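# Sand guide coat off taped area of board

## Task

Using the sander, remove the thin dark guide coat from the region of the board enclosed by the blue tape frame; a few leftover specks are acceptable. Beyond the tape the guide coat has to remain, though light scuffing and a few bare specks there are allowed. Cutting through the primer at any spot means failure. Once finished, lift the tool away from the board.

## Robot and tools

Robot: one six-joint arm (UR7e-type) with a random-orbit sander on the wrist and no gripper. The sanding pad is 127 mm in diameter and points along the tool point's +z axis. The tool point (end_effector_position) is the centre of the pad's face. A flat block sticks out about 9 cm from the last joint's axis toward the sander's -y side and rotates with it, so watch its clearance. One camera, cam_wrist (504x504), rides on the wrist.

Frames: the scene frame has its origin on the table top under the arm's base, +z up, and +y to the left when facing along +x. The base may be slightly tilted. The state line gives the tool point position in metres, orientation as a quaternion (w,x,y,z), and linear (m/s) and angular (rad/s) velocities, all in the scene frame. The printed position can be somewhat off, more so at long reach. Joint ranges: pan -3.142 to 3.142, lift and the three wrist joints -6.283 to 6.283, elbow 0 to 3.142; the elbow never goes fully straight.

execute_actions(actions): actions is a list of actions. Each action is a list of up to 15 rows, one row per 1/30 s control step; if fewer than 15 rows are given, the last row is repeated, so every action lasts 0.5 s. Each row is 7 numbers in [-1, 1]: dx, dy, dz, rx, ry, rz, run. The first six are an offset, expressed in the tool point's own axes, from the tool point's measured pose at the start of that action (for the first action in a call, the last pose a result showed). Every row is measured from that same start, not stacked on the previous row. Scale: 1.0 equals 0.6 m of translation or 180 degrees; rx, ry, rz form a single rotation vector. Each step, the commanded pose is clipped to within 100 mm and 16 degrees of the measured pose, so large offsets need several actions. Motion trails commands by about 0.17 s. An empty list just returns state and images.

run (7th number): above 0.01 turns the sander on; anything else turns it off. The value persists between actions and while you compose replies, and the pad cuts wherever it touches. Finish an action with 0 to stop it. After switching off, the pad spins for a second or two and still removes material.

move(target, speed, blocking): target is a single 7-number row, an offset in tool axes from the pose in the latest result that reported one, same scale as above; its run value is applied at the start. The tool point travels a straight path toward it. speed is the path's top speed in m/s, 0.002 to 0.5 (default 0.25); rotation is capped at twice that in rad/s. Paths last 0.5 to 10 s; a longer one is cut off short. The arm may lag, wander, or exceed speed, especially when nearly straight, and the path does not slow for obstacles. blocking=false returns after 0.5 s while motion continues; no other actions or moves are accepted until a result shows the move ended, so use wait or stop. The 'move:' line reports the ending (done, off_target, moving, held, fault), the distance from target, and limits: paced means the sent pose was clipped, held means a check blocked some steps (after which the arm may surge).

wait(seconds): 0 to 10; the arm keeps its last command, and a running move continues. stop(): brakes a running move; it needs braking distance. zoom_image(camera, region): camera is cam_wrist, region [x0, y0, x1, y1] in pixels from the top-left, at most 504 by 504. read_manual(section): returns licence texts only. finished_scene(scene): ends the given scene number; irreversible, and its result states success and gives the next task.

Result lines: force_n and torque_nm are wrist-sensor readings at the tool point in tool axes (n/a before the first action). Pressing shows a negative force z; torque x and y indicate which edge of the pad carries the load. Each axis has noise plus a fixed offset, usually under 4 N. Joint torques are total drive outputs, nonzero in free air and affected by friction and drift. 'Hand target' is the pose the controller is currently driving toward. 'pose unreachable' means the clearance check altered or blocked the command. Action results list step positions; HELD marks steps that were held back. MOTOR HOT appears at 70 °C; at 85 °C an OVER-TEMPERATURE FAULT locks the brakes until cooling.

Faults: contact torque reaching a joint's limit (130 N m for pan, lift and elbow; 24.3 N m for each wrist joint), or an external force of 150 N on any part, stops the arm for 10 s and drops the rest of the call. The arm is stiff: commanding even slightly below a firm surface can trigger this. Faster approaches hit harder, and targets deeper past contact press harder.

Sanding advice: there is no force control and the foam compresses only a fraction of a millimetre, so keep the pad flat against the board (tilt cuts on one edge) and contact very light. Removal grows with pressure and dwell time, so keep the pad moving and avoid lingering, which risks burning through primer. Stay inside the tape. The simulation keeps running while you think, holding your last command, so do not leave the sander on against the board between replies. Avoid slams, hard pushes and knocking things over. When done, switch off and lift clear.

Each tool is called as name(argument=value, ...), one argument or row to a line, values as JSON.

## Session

execute_actions(
  actions=[],
)

Scene clock: 0.00 s.
end_effector_position=(+0.4103, -0.2514, +0.4521) force_n=(-0.6, +0.9, +0.0) torque_nm=(+0.12, +0.12, -0.24) end_effector_quat_wxyz=(-0.265, +0.586, +0.705, +0.300) end_effector_velocity=(+0.000, -0.000, +0.000) end_effector_angular_velocity=(-0.000, -0.001, +0.001)
Joint positions: [-0.34  -1.814  1.648 -1.405 -1.57  -1.912]
Joint velocities: [ 0.     0.    -0.    -0.     0.    -0.001]
Joint torques (N m, as the arm reports them, + toward a larger angle): no reading
Hand target: +0.410, -0.251, +0.452; -0.265, +0.586, +0.705, +0.300

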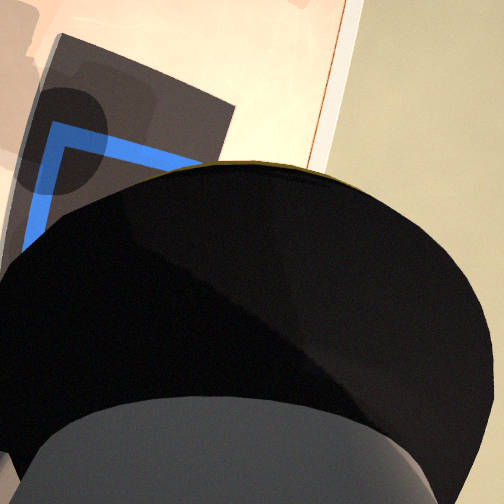

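Point down, then turn 90°.

move(
  target=[-0.1,0.25,0,0.033,-0.259,0,0],
)

move(
  target=[0.15,-0.1,0,0,0,0.5,0],
  speed=0.5,
)

Scene clock: 3.83 s.
end_effector_position=(+0.5680, -0.2713, +0.4252) force_n=(-1.7, +0.8, +0.5) torque_nm=(+0.21, +0.25, -0.06) end_effector_quat_wxyz=(+0.005, +0.642, +0.766, +0.009) end_effector_velocity=(+0.003, -0.001, -0.001) end_effector_angular_velocity=(-0.013, +0.002, -0.004)
Joint positions: [-0.056 -1.384  1.395 -1.508 -2.386 -1.597]
Joint velocities: [-0.     0.008 -0.006  0.003 -0.013  0.008]
Joint torques (N m, as the arm reports them, + toward a larger angle): [ 34.38 -15.37 -33.29  -0.76  -1.39   2.55]
Hand target: +0.568, -0.271, +0.425; +0.006, +0.642, +0.766, +0.008
Off the commanded pose: 0.001 m, 0 deg.
move: done

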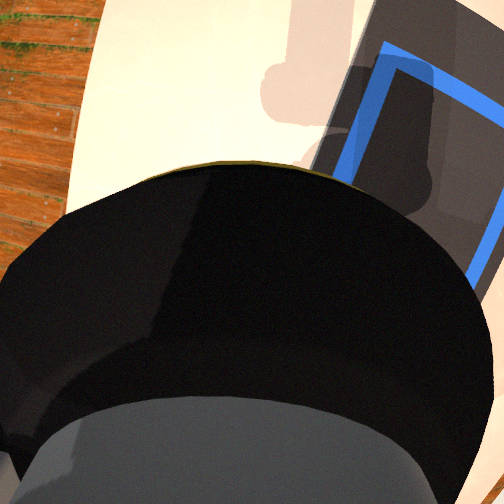

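Scene clock: 6.13 s.
end_effector_position=(+0.4933, -0.1931, +0.4242) force_n=(+1.4, -1.0, +0.2) torque_nm=(-0.14, -0.13, -0.20) end_effector_quat_wxyz=(-0.003, +0.996, +0.088, +0.010) end_effector_velocity=(-0.001, +0.001, -0.000) end_effector_angular_velocity=(-0.002, +0.005, -0.011)
Joint positions: [ 0.062 -1.483  1.631 -1.523 -2.37   0.141]
Joint velocities: [ 0.001  0.003 -0.002  0.009 -0.001  0.019]
Joint torques (N m, as the arm reports them, + toward a larger angle): [ 28.04  -7.56 -32.39  -0.79  -1.26   2.68]
Hand target: +0.493, -0.193, +0.424; -0.003, +0.996, +0.088, +0.010
Off the commanded pose: 0.000 m, 0 deg.
move: done

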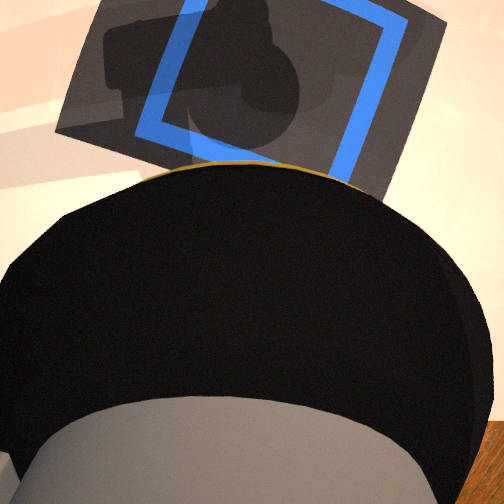

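move(
  target=[0.057,-0.25,0.45,-0.0013,-0.0055,0.105,0],
)

Scene clock: 12.13 s.
end_effector_position=(+0.5059, -0.0379, +0.1554) force_n=(-2.3, +0.1, +1.5) torque_nm=(-0.11, +0.20, -0.24) end_effector_quat_wxyz=(-0.001, +0.997, -0.076, +0.001) end_effector_velocity=(+0.001, +0.001, -0.002) end_effector_angular_velocity=(+0.000, -0.005, -0.003)
Joint positions: [-0.12  -1.103  2.086 -2.523 -2.391  0.228]
Joint velocities: [-0.001  0.007  0.002 -0.016 -0.    -0.004]
Joint torques (N m, as the arm reports them, + toward a larger angle): [ 15.48 -19.75   1.6   -3.94  -1.18  -2.64]
Hand target: +0.506, -0.038, +0.155; -0.001, +0.997, -0.076, +0.001
Off the commanded pose: 0.000 m, 0 deg.
move: done

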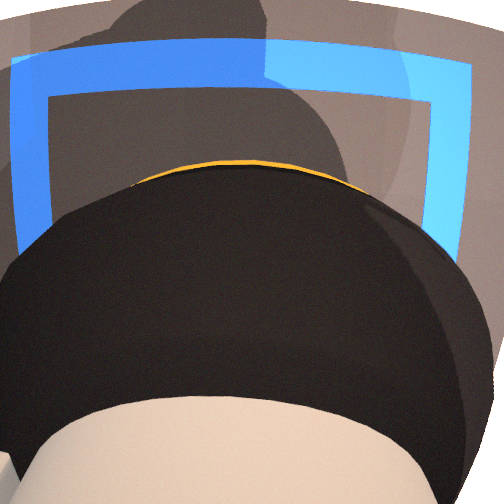

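move(
  target=[-0.1,0.28,0.13,0,0,0,0],
  speed=0.15,
)

Scene clock: 16.10 s.
end_effector_position=(+0.4213, -0.1945, +0.0771) force_n=(-2.0, -0.5, +1.9) torque_nm=(+0.02, +0.43, -0.06) end_effector_quat_wxyz=(-0.001, +0.997, -0.076, +0.001) end_effector_velocity=(-0.000, -0.003, -0.001) end_effector_angular_velocity=(-0.000, -0.005, -0.001)
Joint positions: [-0.509 -1.329  2.371 -2.975 -2.326 -0.32 ]
Joint velocities: [-0.006 -0.003  0.002 -0.011  0.004 -0.011]
Joint torques (N m, as the arm reports them, + toward a larger angle): [ 10.34 -31.46   9.6   -4.46   1.49  -2.9 ]
Hand target: +0.421, -0.195, +0.077; -0.001, +0.997, -0.076, +0.001
Off the commanded pose: 0.000 m, 0 deg.
move: done

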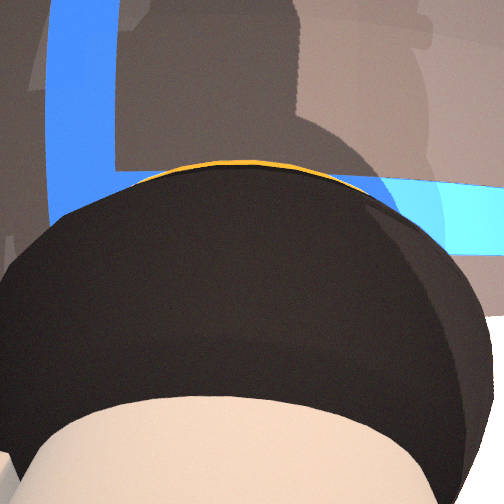

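move(
  target=[-0.003,-0.172,0.035,0,0,0,0],
  speed=0.1,
)

move(
  target=[0,0,0.003,0,0,0,0],
  speed=0.005,
)

move(
  target=[0,0,0.003,0,0,0,0],
  speed=0.005,
)

move(
  target=[0,0,0.003,0,0,0,0],
  speed=0.005,
)

Scene clock: 24.67 s.
end_effector_position=(+0.4353, -0.0924, +0.0563) force_n=(-0.6, -1.0, +0.9) torque_nm=(-0.15, -0.02, -0.24) end_effector_quat_wxyz=(-0.001, +0.997, -0.076, +0.001) end_effector_velocity=(-0.000, +0.003, -0.001) end_effector_angular_velocity=(+0.000, +0.003, +0.002)
Joint positions: [-0.369 -1.073  2.352 -3.079 -2.366 -0.132]
Joint velocities: [ 0.002  0.007 -0.001  0.001 -0.001  0.004]
Joint torques (N m, as the arm reports them, + toward a larger angle): [ 34.63 -19.93 -17.88  -3.93  -1.15   2.5 ]
Hand target: +0.435, -0.092, +0.056; -0.001, +0.997, -0.076, +0.001
Off the commanded pose: 0.000 m, 0 deg.
move: done

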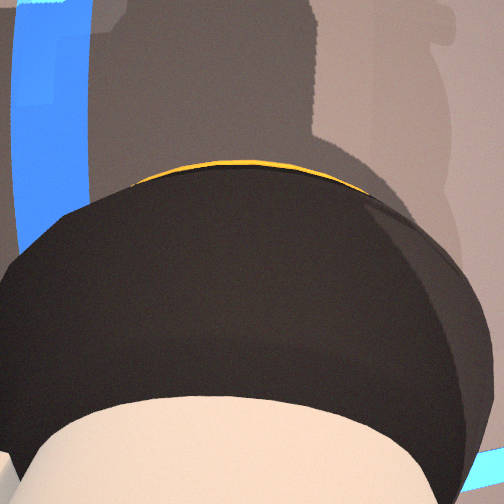

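Scene clock: 25.37 s.
end_effector_position=(+0.4354, -0.0924, +0.0546) force_n=(-2.0, -2.3, +3.6) torque_nm=(-0.23, +0.22, -0.17) end_effector_quat_wxyz=(-0.001, +0.997, -0.076, +0.001) end_effector_velocity=(-0.000, +0.000, -0.001) end_effector_angular_velocity=(-0.000, -0.001, -0.000)
Joint positions: [-0.371 -1.069  2.352 -3.087 -2.366 -0.136]
Joint velocities: [-0.001  0.002  0.001 -0.005  0.    -0.002]
Joint torques (N m, as the arm reports them, + toward a larger angle): [ 12.18 -19.59   0.43  -3.91   1.61  -2.97]
Hand target: +0.435, -0.092, +0.055; -0.001, +0.997, -0.076, +0.001
Off the commanded pose: 0.000 m, 0 deg.
move: done

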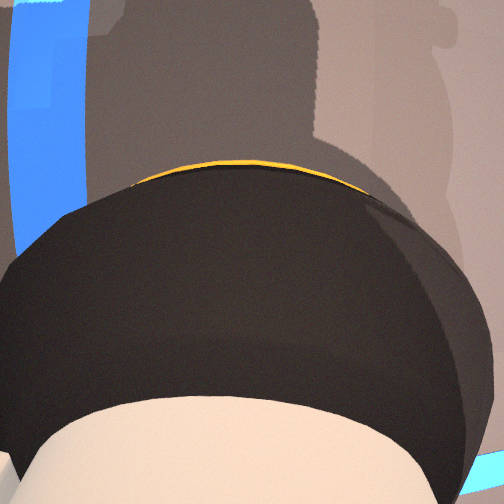

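Scene clock: 26.07 s.
end_effector_position=(+0.4354, -0.0924, +0.0529) force_n=(-0.9, +0.5, +2.4) torque_nm=(+0.03, +0.13, -0.16) end_effector_quat_wxyz=(-0.001, +0.997, -0.076, +0.001) end_effector_velocity=(-0.001, +0.000, -0.001) end_effector_angular_velocity=(+0.000, +0.001, +0.000)
Joint positions: [-0.374 -1.064  2.352 -3.094 -2.365 -0.14 ]
Joint velocities: [-0.002  0.002  0.001 -0.004  0.    -0.002]
Joint torques (N m, as the arm reports them, + toward a larger angle): [ 13.41 -19.27   6.71  -3.71   1.58  -2.91]
Hand target: +0.435, -0.092, +0.053; -0.001, +0.997, -0.076, +0.001
Off the commanded pose: 0.000 m, 0 deg.
move: done

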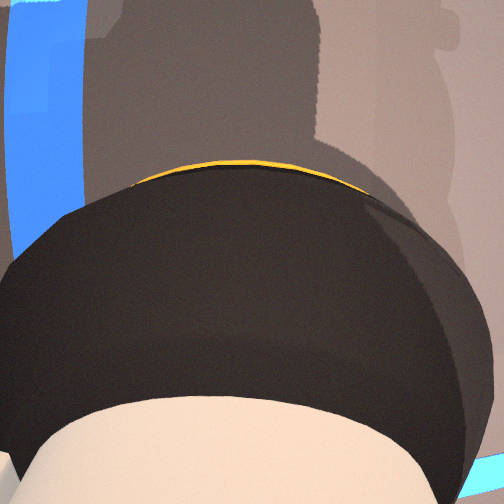

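Scene clock: 26.77 s.
end_effector_position=(+0.4354, -0.0924, +0.0512) force_n=(-2.2, +0.7, +2.5) torque_nm=(+0.01, +0.31, -0.27) end_effector_quat_wxyz=(-0.001, +0.997, -0.076, +0.001) end_effector_velocity=(+0.000, +0.000, -0.000) end_effector_angular_velocity=(-0.000, -0.001, -0.001)
Joint positions: [-0.377 -1.06   2.352 -3.102 -2.364 -0.144]
Joint velocities: [-0.     0.002  0.    -0.005  0.    -0.001]
Joint torques (N m, as the arm reports them, + toward a larger angle): [ 13.83 -18.64  11.28  -3.83   1.55  -2.82]
Hand target: +0.435, -0.092, +0.051; -0.001, +0.997, -0.076, +0.001
Off the commanded pose: 0.000 m, 0 deg.
move: done

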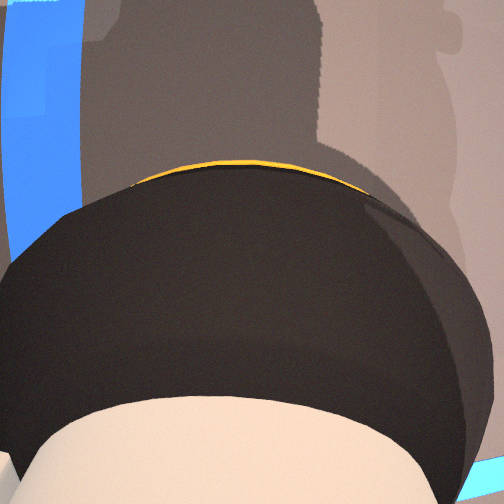

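move(
  target=[0,0,0.002,0,0,0,0],
  speed=0.005,
)

move(
  target=[0,0,0.002,0,0,0,0],
  speed=0.005,
)

move(
  target=[0,0,0.002,0,0,0,0],
  speed=0.005,
)

Scene clock: 30.90 s.
end_effector_position=(+0.4354, -0.0924, +0.0501) force_n=(-0.4, -2.7, +0.6) torque_nm=(-0.44, +0.13, -0.11) end_effector_quat_wxyz=(-0.001, +0.997, -0.076, +0.001) end_effector_velocity=(+0.000, -0.000, -0.001) end_effector_angular_velocity=(+0.000, +0.002, -0.001)
Joint positions: [-0.379 -1.057  2.352 -3.107 -2.364 -0.146]
Joint velocities: [-0.002  0.002 -0.001 -0.001  0.    -0.001]
Joint torques (N m, as the arm reports them, + toward a larger angle): [ 14.27 -19.05   7.29  -4.12   1.51  -2.99]
Hand target: +0.435, -0.092, +0.050; -0.001, +0.997, -0.076, +0.001
Off the commanded pose: 0.000 m, 0 deg.
move: done

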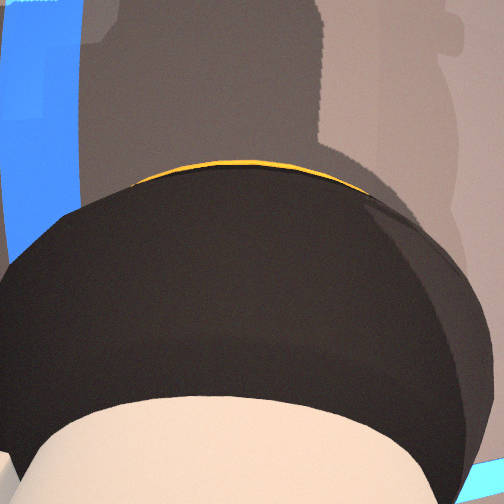

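Scene clock: 31.60 s.
end_effector_position=(+0.4354, -0.0924, +0.0490) force_n=(-0.8, -0.7, +1.3) torque_nm=(-0.12, +0.16, -0.07) end_effector_quat_wxyz=(-0.001, +0.997, -0.076, +0.001) end_effector_velocity=(+0.000, -0.000, -0.001) end_effector_angular_velocity=(+0.000, +0.001, -0.001)
Joint positions: [-0.381 -1.054  2.352 -3.112 -2.363 -0.149]
Joint velocities: [-0.002  0.002 -0.001 -0.002  0.    -0.001]
Joint torques (N m, as the arm reports them, + toward a larger angle): [ 14.25 -19.93   7.46  -4.04   1.48  -2.89]
Hand target: +0.435, -0.092, +0.049; -0.001, +0.997, -0.076, +0.001
Off the commanded pose: 0.000 m, 0 deg.
move: done

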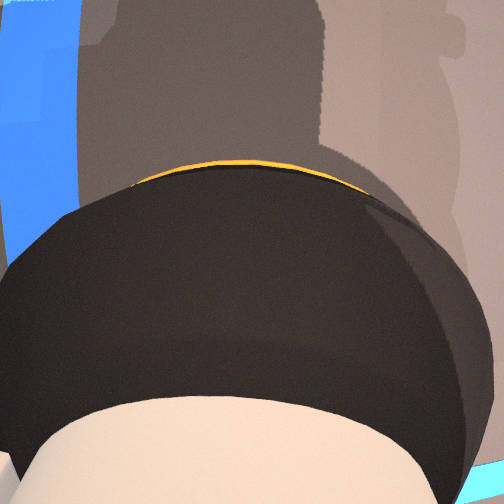

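Scene clock: 32.30 s.
end_effector_position=(+0.4354, -0.0924, +0.0478) force_n=(-1.2, +2.8, +2.9) torque_nm=(+0.38, +0.35, -0.24) end_effector_quat_wxyz=(-0.001, +0.997, -0.076, +0.001) end_effector_velocity=(+0.000, +0.000, -0.000) end_effector_angular_velocity=(-0.000, -0.001, +0.001)
Joint positions: [-0.383 -1.051  2.352 -3.117 -2.363 -0.152]
Joint velocities: [-0.     0.002 -0.001 -0.004  0.    -0.003]
Joint torques (N m, as the arm reports them, + toward a larger angle): [ 13.69 -18.82   6.7   -4.07   1.39  -2.78]
Hand target: +0.435, -0.092, +0.048; -0.001, +0.997, -0.076, +0.001
Off the commanded pose: 0.000 m, 0 deg.
move: done

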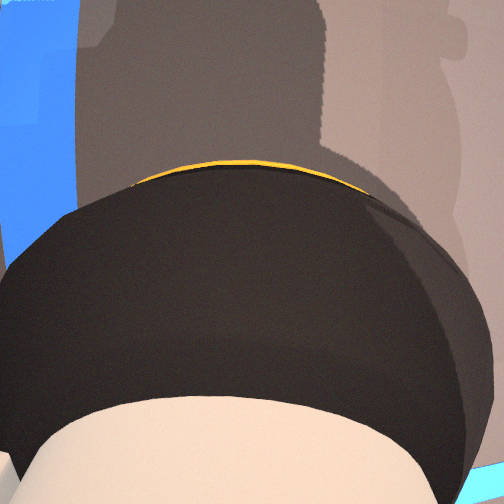

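move(
  target=[0,0,0.002,0,0,0,0],
  speed=0.005,
)

move(
  target=[0,0,0.002,0,0,0,0],
  speed=0.005,
)

move(
  target=[0,0,0.002,0,0,0,0],
  speed=0.005,
)

Scene clock: 34.70 s.
end_effector_position=(+0.4354, -0.0924, +0.0467) force_n=(+1.6, -3.3, +1.8) torque_nm=(-0.40, -0.10, -0.10) end_effector_quat_wxyz=(-0.001, +0.997, -0.076, +0.001) end_effector_velocity=(-0.000, -0.001, -0.001) end_effector_angular_velocity=(-0.000, +0.001, -0.003)
Joint positions: [-0.385 -1.047  2.352 -3.122 -2.363 -0.155]
Joint velocities: [-0.003  0.001  0.    -0.003  0.    -0.   ]
Joint torques (N m, as the arm reports them, + toward a larger angle): [ 15.33 -19.93  -0.17  -4.14   1.56  -2.89]
Hand target: +0.435, -0.092, +0.047; -0.001, +0.997, -0.076, +0.001
Off the commanded pose: 0.000 m, 0 deg.
move: done

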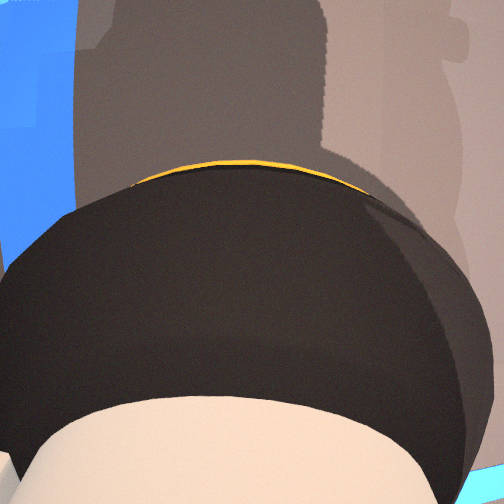

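Scene clock: 35.40 s.
end_effector_position=(+0.4354, -0.0924, +0.0456) force_n=(-0.3, -1.9, +2.4) torque_nm=(-0.34, +0.07, -0.16) end_effector_quat_wxyz=(-0.001, +0.997, -0.076, +0.001) end_effector_velocity=(-0.001, +0.000, -0.001) end_effector_angular_velocity=(+0.001, +0.003, +0.002)
Joint positions: [-0.387 -1.044  2.352 -3.127 -2.362 -0.157]
Joint velocities: [-0.002  0.002  0.001 -0.     0.    -0.002]
Joint torques (N m, as the arm reports them, + toward a larger angle): [ 14.33 -18.5   -3.95  -3.83   1.48  -2.88]
Hand target: +0.435, -0.092, +0.045; -0.001, +0.997, -0.076, +0.001
Off the commanded pose: 0.000 m, 0 deg.
move: done

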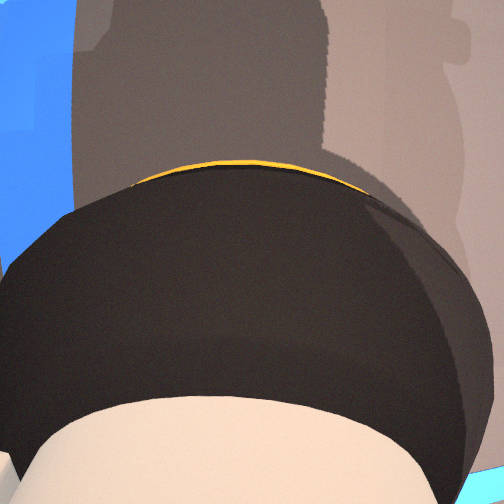

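Scene clock: 36.10 s.
end_effector_position=(+0.4354, -0.0924, +0.0444) force_n=(-2.5, -0.2, +1.3) torque_nm=(+0.09, +0.44, -0.14) end_effector_quat_wxyz=(-0.001, +0.997, -0.076, +0.001) end_effector_velocity=(+0.000, -0.001, -0.001) end_effector_angular_velocity=(+0.000, +0.002, -0.001)
Joint positions: [-0.389 -1.041  2.352 -3.132 -2.362 -0.16 ]
Joint velocities: [-0.004  0.001 -0.001 -0.001  0.001 -0.002]
Joint torques (N m, as the arm reports them, + toward a larger angle): [ 13.74 -20.79  -8.25  -3.95   1.55  -2.74]
Hand target: +0.435, -0.092, +0.044; -0.001, +0.997, -0.076, +0.001
Off the commanded pose: 0.000 m, 0 deg.
move: done

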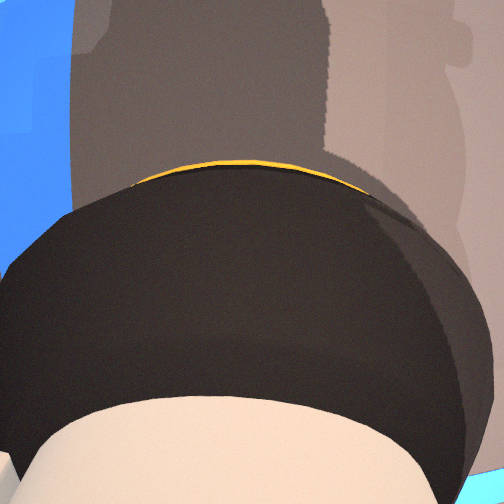

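move(
  target=[0,0,0.002,0,0,0,0],
  speed=0.005,
)

move(
  target=[0,0,0.002,0,0,0,0],
  speed=0.005,
)

move(
  target=[0,0,0.002,0,0,0,0],
  speed=0.005,
)

Scene clock: 39.67 s.
end_effector_position=(+0.4354, -0.0924, +0.0433) force_n=(-0.8, -0.6, -4.1) torque_nm=(-0.34, +0.19, -0.08) end_effector_quat_wxyz=(-0.001, +0.997, -0.076, +0.001) end_effector_velocity=(-0.001, -0.001, -0.002) end_effector_angular_velocity=(+0.000, +0.003, -0.002)
Joint positions: [-0.391 -1.038  2.352 -3.136 -2.361 -0.163]
Joint velocities: [-0.004  0.002  0.001 -0.002  0.    -0.   ]
Joint torques (N m, as the arm reports them, + toward a larger angle): [ 11.05 -17.7  -14.67  -3.69   1.65  -2.76]
Hand target: +0.435, -0.092, +0.043; -0.001, +0.997, -0.076, +0.001
Off the commanded pose: 0.000 m, 0 deg.
move: done

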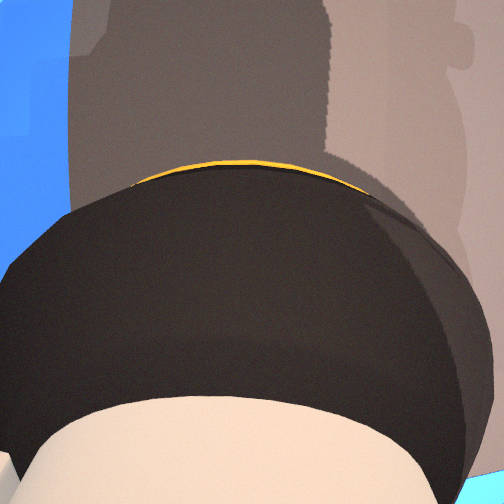

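Scene clock: 40.37 s.
end_effector_position=(+0.4354, -0.0924, +0.0422) force_n=(-8.8, +0.9, -50.0) torque_nm=(-0.08, +0.19, -0.15) end_effector_quat_wxyz=(-0.001, +0.997, -0.076, +0.001) end_effector_velocity=(-0.001, +0.000, -0.001) end_effector_angular_velocity=(+0.000, +0.002, +0.002)
Joint positions: [-0.393 -1.035  2.352 -3.141 -2.361 -0.165]
Joint velocities: [-0.002  0.002  0.001 -0.002  0.    -0.002]
Joint torques (N m, as the arm reports them, + toward a larger angle): [ -2.07  -6.   -15.25  -1.42   1.86  -2.9 ]
Hand target: +0.435, -0.092, +0.042; -0.001, +0.997, -0.076, +0.001
Off the commanded pose: 0.000 m, 0 deg.
move: done

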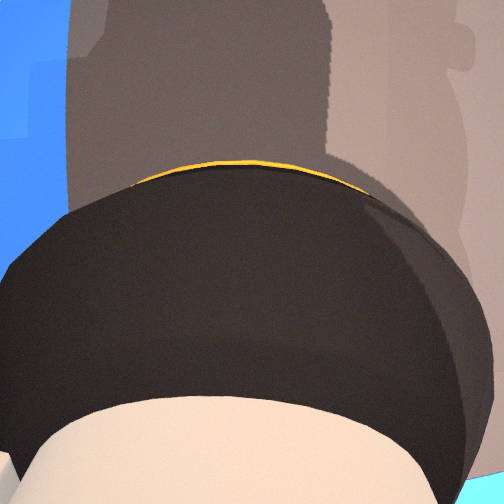

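Scene clock: 41.07 s.
end_effector_position=(+0.4354, -0.0924, +0.0411) force_n=(-11.3, -0.6, -50.0) torque_nm=(-0.03, -0.43, -0.06) end_effector_quat_wxyz=(-0.001, +0.997, -0.076, +0.001) end_effector_velocity=(-0.000, +0.000, -0.000) end_effector_angular_velocity=(+0.000, -0.000, -0.001)
Joint positions: [-0.395 -1.032  2.352 -3.146 -2.36  -0.168]
Joint velocities: [-0.001  0.002  0.001 -0.003  0.     0.   ]
Joint torques (N m, as the arm reports them, + toward a larger angle): [-15.77   6.07 -14.45   0.84   2.06  -2.77]
Hand target: +0.435, -0.092, +0.041; -0.001, +0.997, -0.076, +0.001
Off the commanded pose: 0.000 m, 0 deg.
move: done

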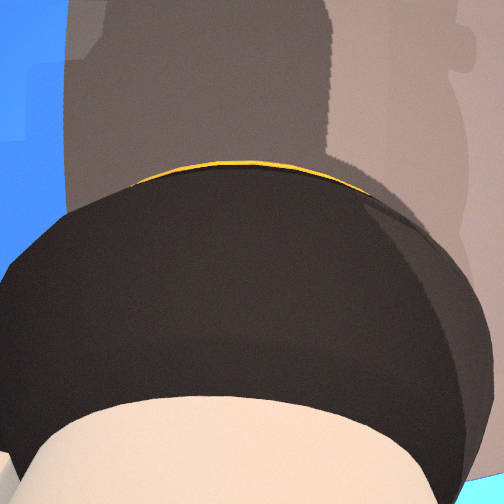

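move(
  target=[0.003,0.002,-0.0036,0,0,0,0],
  speed=0.005,
)

move(
  target=[0,-0.15,0,0,0,0,0],
  speed=0.05,
)

move(
  target=[0.2,0,0,0,0,0,0],
  speed=0.05,
)

Scene clock: 45.53 s.
end_effector_position=(+0.4370, -0.0938, +0.0431) force_n=(-6.2, -5.2, -16.6) torque_nm=(-0.36, +0.02, -0.34) end_effector_quat_wxyz=(-0.001, +0.997, -0.076, +0.001) end_effector_velocity=(+0.001, -0.001, +0.001) end_effector_angular_velocity=(-0.000, -0.000, -0.002)
Joint positions: [-0.393 -1.039  2.348 -3.133 -2.361 -0.165]
Joint velocities: [ 0.001 -0.003 -0.003  0.007 -0.     0.003]
Joint torques (N m, as the arm reports them, + toward a larger angle): [ 29.37 -31.69 -17.28  -0.82  -0.06   2.91]
Hand target: +0.437, -0.094, +0.043; -0.001, +0.997, -0.076, +0.001
Off the commanded pose: 0.000 m, 0 deg.
move: done

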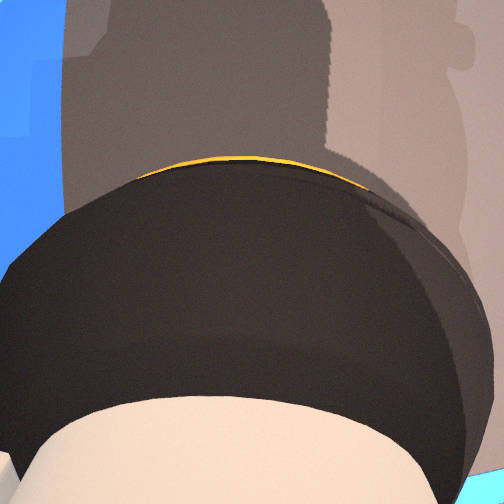

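Scene clock: 47.73 s.
end_effector_position=(+0.4507, -0.0051, +0.0433) force_n=(-0.7, +5.6, -7.6) torque_nm=(+0.25, +0.07, -0.19) end_effector_quat_wxyz=(-0.001, +0.997, -0.076, +0.001) end_effector_velocity=(+0.001, +0.002, -0.000) end_effector_angular_velocity=(-0.000, -0.000, -0.001)
Joint positions: [-0.247 -0.868  2.272 -3.079 -2.387  0.041]
Joint velocities: [ 0.004  0.005 -0.003  0.002 -0.001  0.006]
Joint torques (N m, as the arm reports them, + toward a larger angle): [ 35.03 -15.31 -14.36   0.35  -0.26   2.73]
Hand target: +0.451, -0.005, +0.043; -0.001, +0.997, -0.076, +0.001
Off the commanded pose: 0.000 m, 0 deg.
move: done

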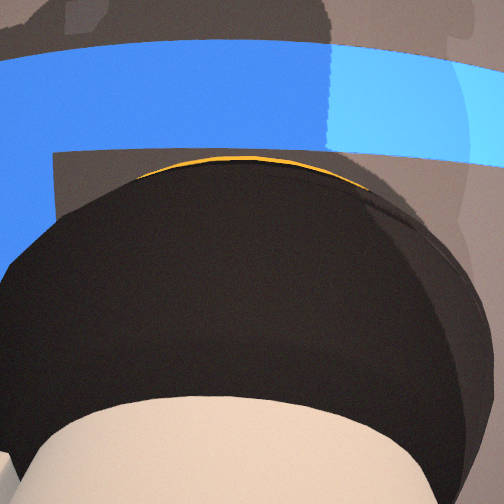

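Scene clock: 50.53 s.
end_effector_position=(+0.5689, -0.0235, +0.0435) force_n=(-3.4, +0.2, -11.2) torque_nm=(+0.01, -0.19, -0.16) end_effector_quat_wxyz=(-0.001, +0.997, -0.076, +0.001) end_effector_velocity=(+0.003, -0.000, +0.000) end_effector_angular_velocity=(-0.000, -0.000, -0.000)
Joint positions: [-0.254 -0.813  1.948 -2.818 -2.386  0.032]
Joint velocities: [ 0.     0.002 -0.009  0.007 -0.     0.   ]
Joint torques (N m, as the arm reports them, + toward a larger angle): [ 18.49 -24.4  -21.01  -0.79   0.62  -0.04]
Hand target: +0.569, -0.024, +0.044; -0.001, +0.997, -0.076, +0.001
Off the commanded pose: 0.000 m, 0 deg.
move: done

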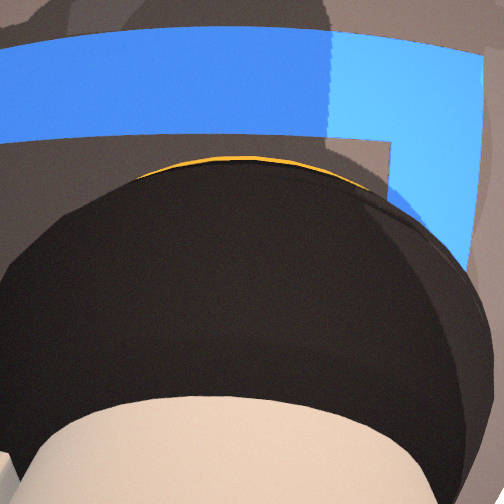

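move(
  target=[-0.0183,-0.0408,0.0009,0,0,0,0],
  speed=0.03,
)

move(
  target=[0,0,0,0,0,0,1],
)

wait(
  seconds=1,
)

move(
  target=[-0.1833,0.005,0,0,0,0,1],
  speed=0.022,
)

move(
  target=[0.0033,0.186,-0.0004,0,0,0,1],
  speed=0.022,
)

move(
  target=[0.185,-0.005,0,0,0,0,1],
  speed=0.022,
)

move(
  target=[-0.005,-0.186,0.0004,0,0,0,1],
  speed=0.022,
)

move(
  target=[-0.12,0.12,-0.0002,0,0,0,1],
  speed=0.04,
)

move(
  target=[0.03,0.33,-0.55,0,0,0,0],
)

Scene clock: 58.20 s.
end_effector_position=(+0.5619, +0.0021, +0.0430) force_n=(+7.4, +12.7, -24.2) torque_nm=(+0.16, -0.26, -0.15) end_effector_quat_wxyz=(-0.001, +0.997, -0.076, +0.001) end_effector_velocity=(-0.001, +0.002, -0.000) end_effector_angular_velocity=(-0.000, +0.001, +0.001)
Joint positions: [-0.224 -0.78   1.954 -2.825 -2.389  0.075]
Joint velocities: [ 0.002  0.003  0.001 -0.    -0.     0.003]
Joint torques (N m, as the arm reports them, + toward a larger angle): [35.45 -9.21 15.18 -0.77  1.34  2.65]
Hand target: +0.562, +0.002, +0.043; -0.001, +0.997, -0.076, +0.001
Off the commanded pose: 0.000 m, 0 deg.
move: done

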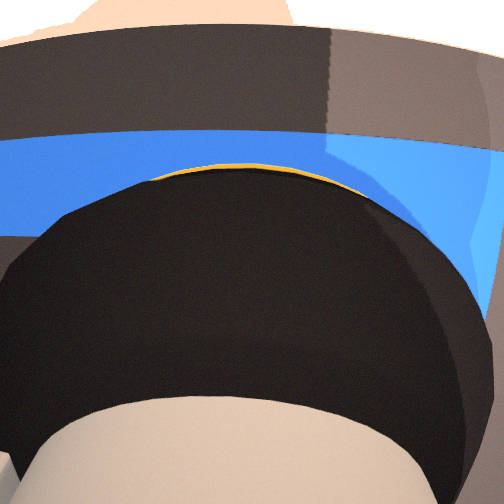

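Scene clock: 58.70 s.
end_effector_position=(+0.5618, +0.0023, +0.0431) force_n=(+0.5, -0.4, -24.1) torque_nm=(-0.03, +0.35, -0.32) end_effector_quat_wxyz=(-0.001, +0.997, -0.076, +0.001) end_effector_velocity=(-0.000, -0.000, +0.000) end_effector_angular_velocity=(+0.000, -0.000, -0.002)
Joint positions: [-0.224 -0.78   1.954 -2.825 -2.389  0.076]
Joint velocities: [-0.    -0.001  0.001 -0.001  0.     0.002]
Joint torques (N m, as the arm reports them, + toward a larger angle): [ 11.69 -29.37  -3.61  -0.68  -0.59   0.94]
Hand target: +0.562, +0.002, +0.043; -0.001, +0.997, -0.076, +0.001
Off the commanded pose: 0.000 m, 0 deg.
move: done

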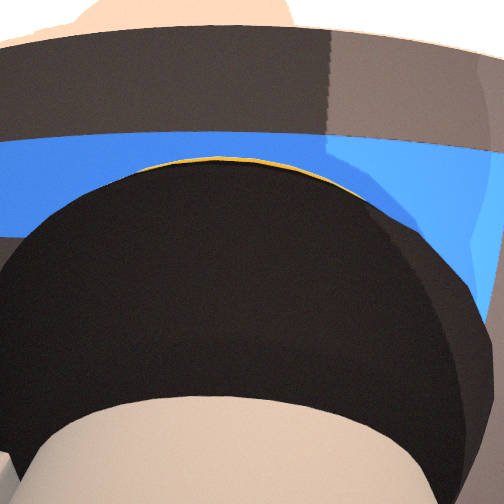

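Scene clock: 59.70 s.
end_effector_position=(+0.5619, +0.0021, +0.0430) force_n=(-1.2, +3.0, -27.0) torque_nm=(+0.32, -0.13, -0.32) end_effector_quat_wxyz=(-0.001, +0.997, -0.076, +0.001) end_effector_velocity=(+0.000, -0.000, -0.000) end_effector_angular_velocity=(-0.000, -0.001, -0.000)
Joint positions: [-0.224 -0.78   1.954 -2.825 -2.389  0.075]
Joint velocities: [-0.     0.    -0.    -0.002 -0.    -0.002]
Joint torques (N m, as the arm reports them, + toward a larger angle): [ 11.26 -27.71 -15.97  -0.64   0.14  -2.56]
Hand target: +0.562, +0.002, +0.043; -0.001, +0.997, -0.076, +0.001
Off the commanded pose: 0.000 m, 0 deg.
wait: 1.00 s; no rest ("run" is on)

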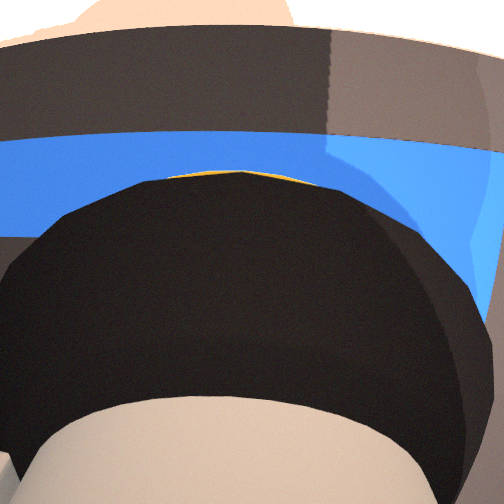

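Scene clock: 65.03 s.
end_effector_position=(+0.4530, +0.0160, +0.0428) force_n=(-4.6, +4.2, -29.6) torque_nm=(+0.60, +0.21, -0.18) end_effector_quat_wxyz=(-0.001, +0.997, -0.076, +0.001) end_effector_velocity=(-0.003, +0.000, +0.000) end_effector_angular_velocity=(+0.000, +0.000, +0.002)
Joint positions: [-0.215 -0.828  2.25  -3.064 -2.389  0.088]
Joint velocities: [ 0.001 -0.001  0.006 -0.005  0.    -0.001]
Joint torques (N m, as the arm reports them, + toward a larger angle): [ 27.26 -25.44  13.35  -2.05  -0.34   2.59]
Hand target: +0.453, +0.016, +0.043; -0.001, +0.997, -0.076, +0.001
Off the commanded pose: 0.000 m, 0 deg.
move: done

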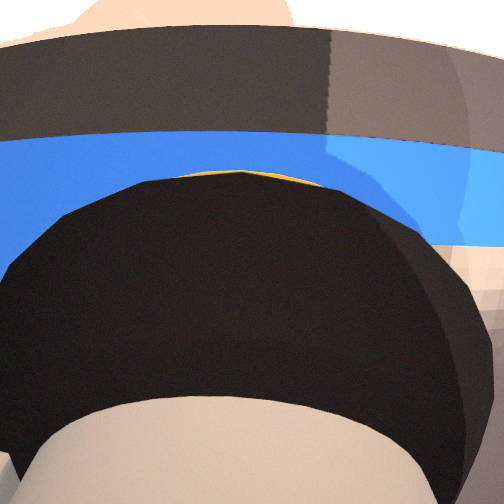

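Scene clock: 70.43 s.
end_effector_position=(+0.4380, -0.0944, +0.0429) force_n=(-0.1, -2.2, -21.7) torque_nm=(-0.60, +0.43, -0.25) end_effector_quat_wxyz=(-0.001, +0.997, -0.076, +0.001) end_effector_velocity=(-0.001, -0.002, +0.000) end_effector_angular_velocity=(+0.001, -0.001, -0.000)
Joint positions: [-0.394 -1.039  2.345 -3.132 -2.36  -0.167]
Joint velocities: [-0.003 -0.004  0.002 -0.001  0.001 -0.004]
Joint torques (N m, as the arm reports them, + toward a larger angle): [  6.   -24.32  13.45  -2.38   1.4   -2.74]
Hand target: +0.438, -0.095, +0.043; -0.001, +0.997, -0.076, +0.001
Off the commanded pose: 0.000 m, 0 deg.
move: done

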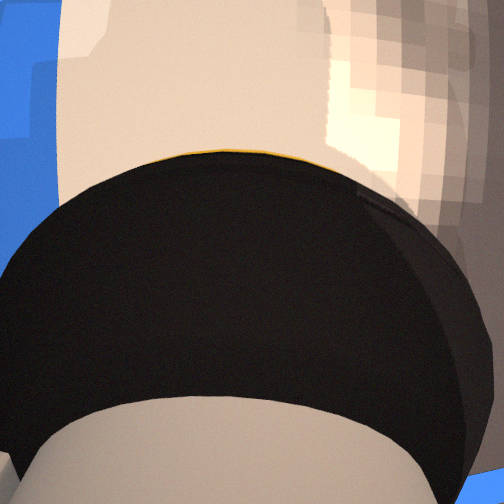

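Scene clock: 75.80 s.
end_effector_position=(+0.5478, -0.1084, +0.0431) force_n=(-2.3, +1.8, -26.3) torque_nm=(+0.34, -0.28, -0.04) end_effector_quat_wxyz=(-0.001, +0.997, -0.076, +0.001) end_effector_velocity=(+0.002, -0.000, -0.001) end_effector_angular_velocity=(+0.001, +0.003, +0.002)
Joint positions: [-0.365 -0.96   2.035 -2.873 -2.367 -0.127]
Joint velocities: [-0.001  0.002 -0.006  0.007 -0.    -0.   ]
Joint torques (N m, as the arm reports them, + toward a larger angle): [ 29.69 -16.07 -14.36   0.89  -0.34   2.68]
Hand target: +0.548, -0.108, +0.043; -0.001, +0.997, -0.076, +0.001
Off the commanded pose: 0.000 m, 0 deg.
move: done

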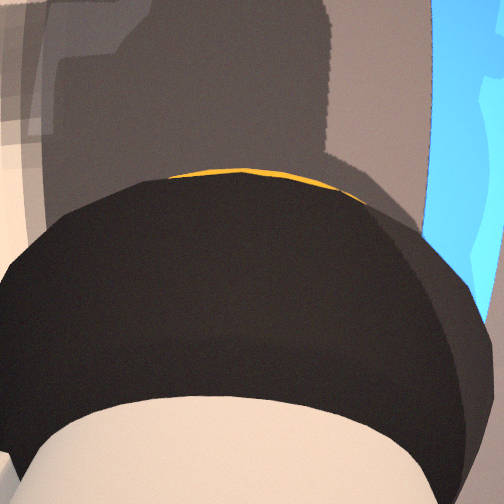

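Scene clock: 81.20 s.
end_effector_position=(+0.5618, +0.0021, +0.0430) force_n=(-3.7, +2.3, -28.9) torque_nm=(+0.48, +0.35, -0.19) end_effector_quat_wxyz=(-0.001, +0.997, -0.076, +0.001) end_effector_velocity=(-0.000, +0.003, -0.000) end_effector_angular_velocity=(+0.000, +0.001, +0.002)
Joint positions: [-0.224 -0.78   1.954 -2.825 -2.389  0.075]
Joint velocities: [ 0.003  0.004 -0.002  0.002 -0.     0.003]
Joint torques (N m, as the arm reports them, + toward a larger angle): [ 30.04 -15.09 -14.86   1.31  -0.52   2.88]
Hand target: +0.562, +0.002, +0.043; -0.001, +0.997, -0.076, +0.001
Off the commanded pose: 0.000 m, 0 deg.
move: done

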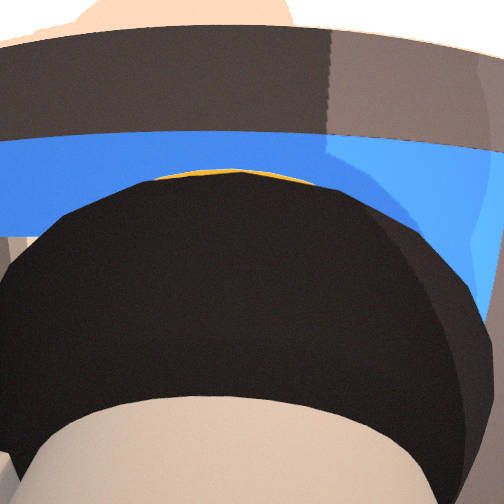

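Scene clock: 84.13 s.
end_effector_position=(+0.4799, -0.0579, +0.0429) force_n=(-3.6, +0.6, -27.5) torque_nm=(+0.21, +0.13, -0.24) end_effector_quat_wxyz=(-0.001, +0.997, -0.076, +0.001) end_effector_velocity=(-0.002, -0.001, -0.000) end_effector_angular_velocity=(+0.001, +0.002, +0.003)
Joint positions: [-0.32  -0.944  2.219 -3.027 -2.376 -0.064]
Joint velocities: [-0.003 -0.004  0.006 -0.002  0.001 -0.006]
Joint torques (N m, as the arm reports them, + toward a larger angle): [  7.45 -26.41  14.7   -2.01   1.61  -2.96]
Hand target: +0.480, -0.058, +0.043; -0.001, +0.997, -0.076, +0.001
Off the commanded pose: 0.000 m, 0 deg.
move: done

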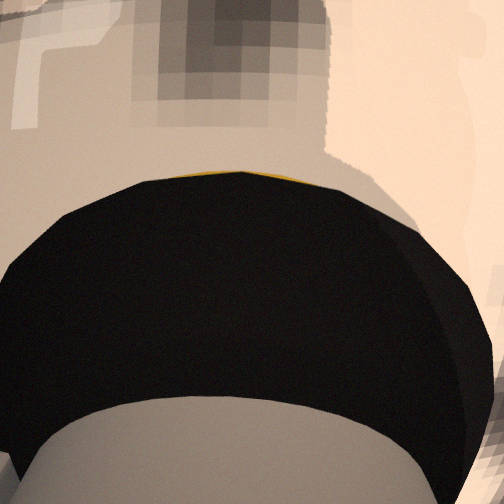

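Scene clock: 86.33 s.
end_effector_position=(+0.4666, -0.2568, +0.3725) force_n=(-1.4, +0.8, +0.6) torque_nm=(+0.12, +0.25, -0.23) end_effector_quat_wxyz=(-0.001, +0.997, -0.076, +0.001) end_effector_velocity=(+0.000, -0.002, +0.002) end_effector_angular_velocity=(-0.001, +0.007, -0.002)
Joint positions: [-0.092 -1.618  1.776 -1.669 -2.39   0.268]
Joint velocities: [-0.     0.002 -0.011  0.018  0.     0.009]
Joint torques (N m, as the arm reports them, + toward a larger angle): [ 24.88  -7.97 -32.11  -0.61   1.69   2.43]
Hand target: +0.467, -0.257, +0.373; -0.001, +0.997, -0.076, +0.001
Off the commanded pose: 0.000 m, 0 deg.
move: done

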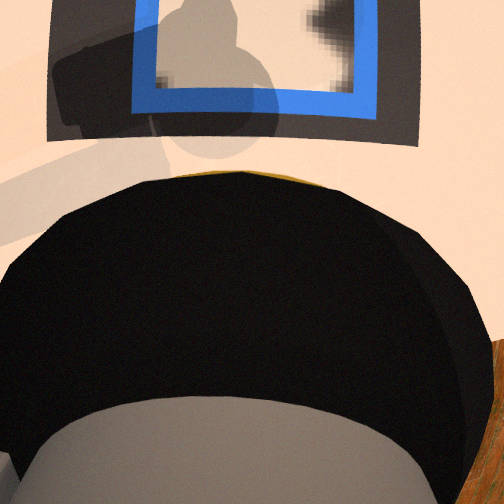

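move(
  target=[-0.09,-0.2575,0.545,0,0,0,0],
)

Scene clock: 90.37 s.
end_effector_position=(+0.4379, -0.0954, +0.0457) force_n=(-1.3, -2.1, +1.1) torque_nm=(-0.21, +0.31, -0.04) end_effector_quat_wxyz=(-0.001, +0.997, -0.076, +0.001) end_effector_velocity=(+0.001, +0.001, -0.002) end_effector_angular_velocity=(-0.001, -0.006, -0.001)
Joint positions: [-0.39  -1.049  2.346 -3.12  -2.361 -0.162]
Joint velocities: [-0.003  0.01   0.001 -0.022  0.002 -0.009]
Joint torques (N m, as the arm reports them, + toward a larger angle): [ 14.13 -20.39  11.92  -4.04   1.49  -2.68]
Hand target: +0.438, -0.095, +0.045; -0.001, +0.997, -0.076, +0.001
Off the commanded pose: 0.000 m, 0 deg.
move: done

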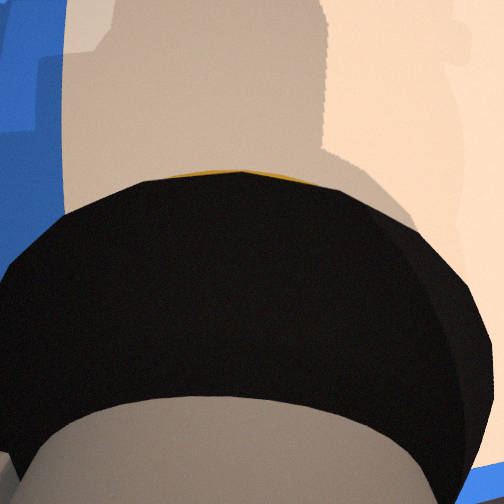

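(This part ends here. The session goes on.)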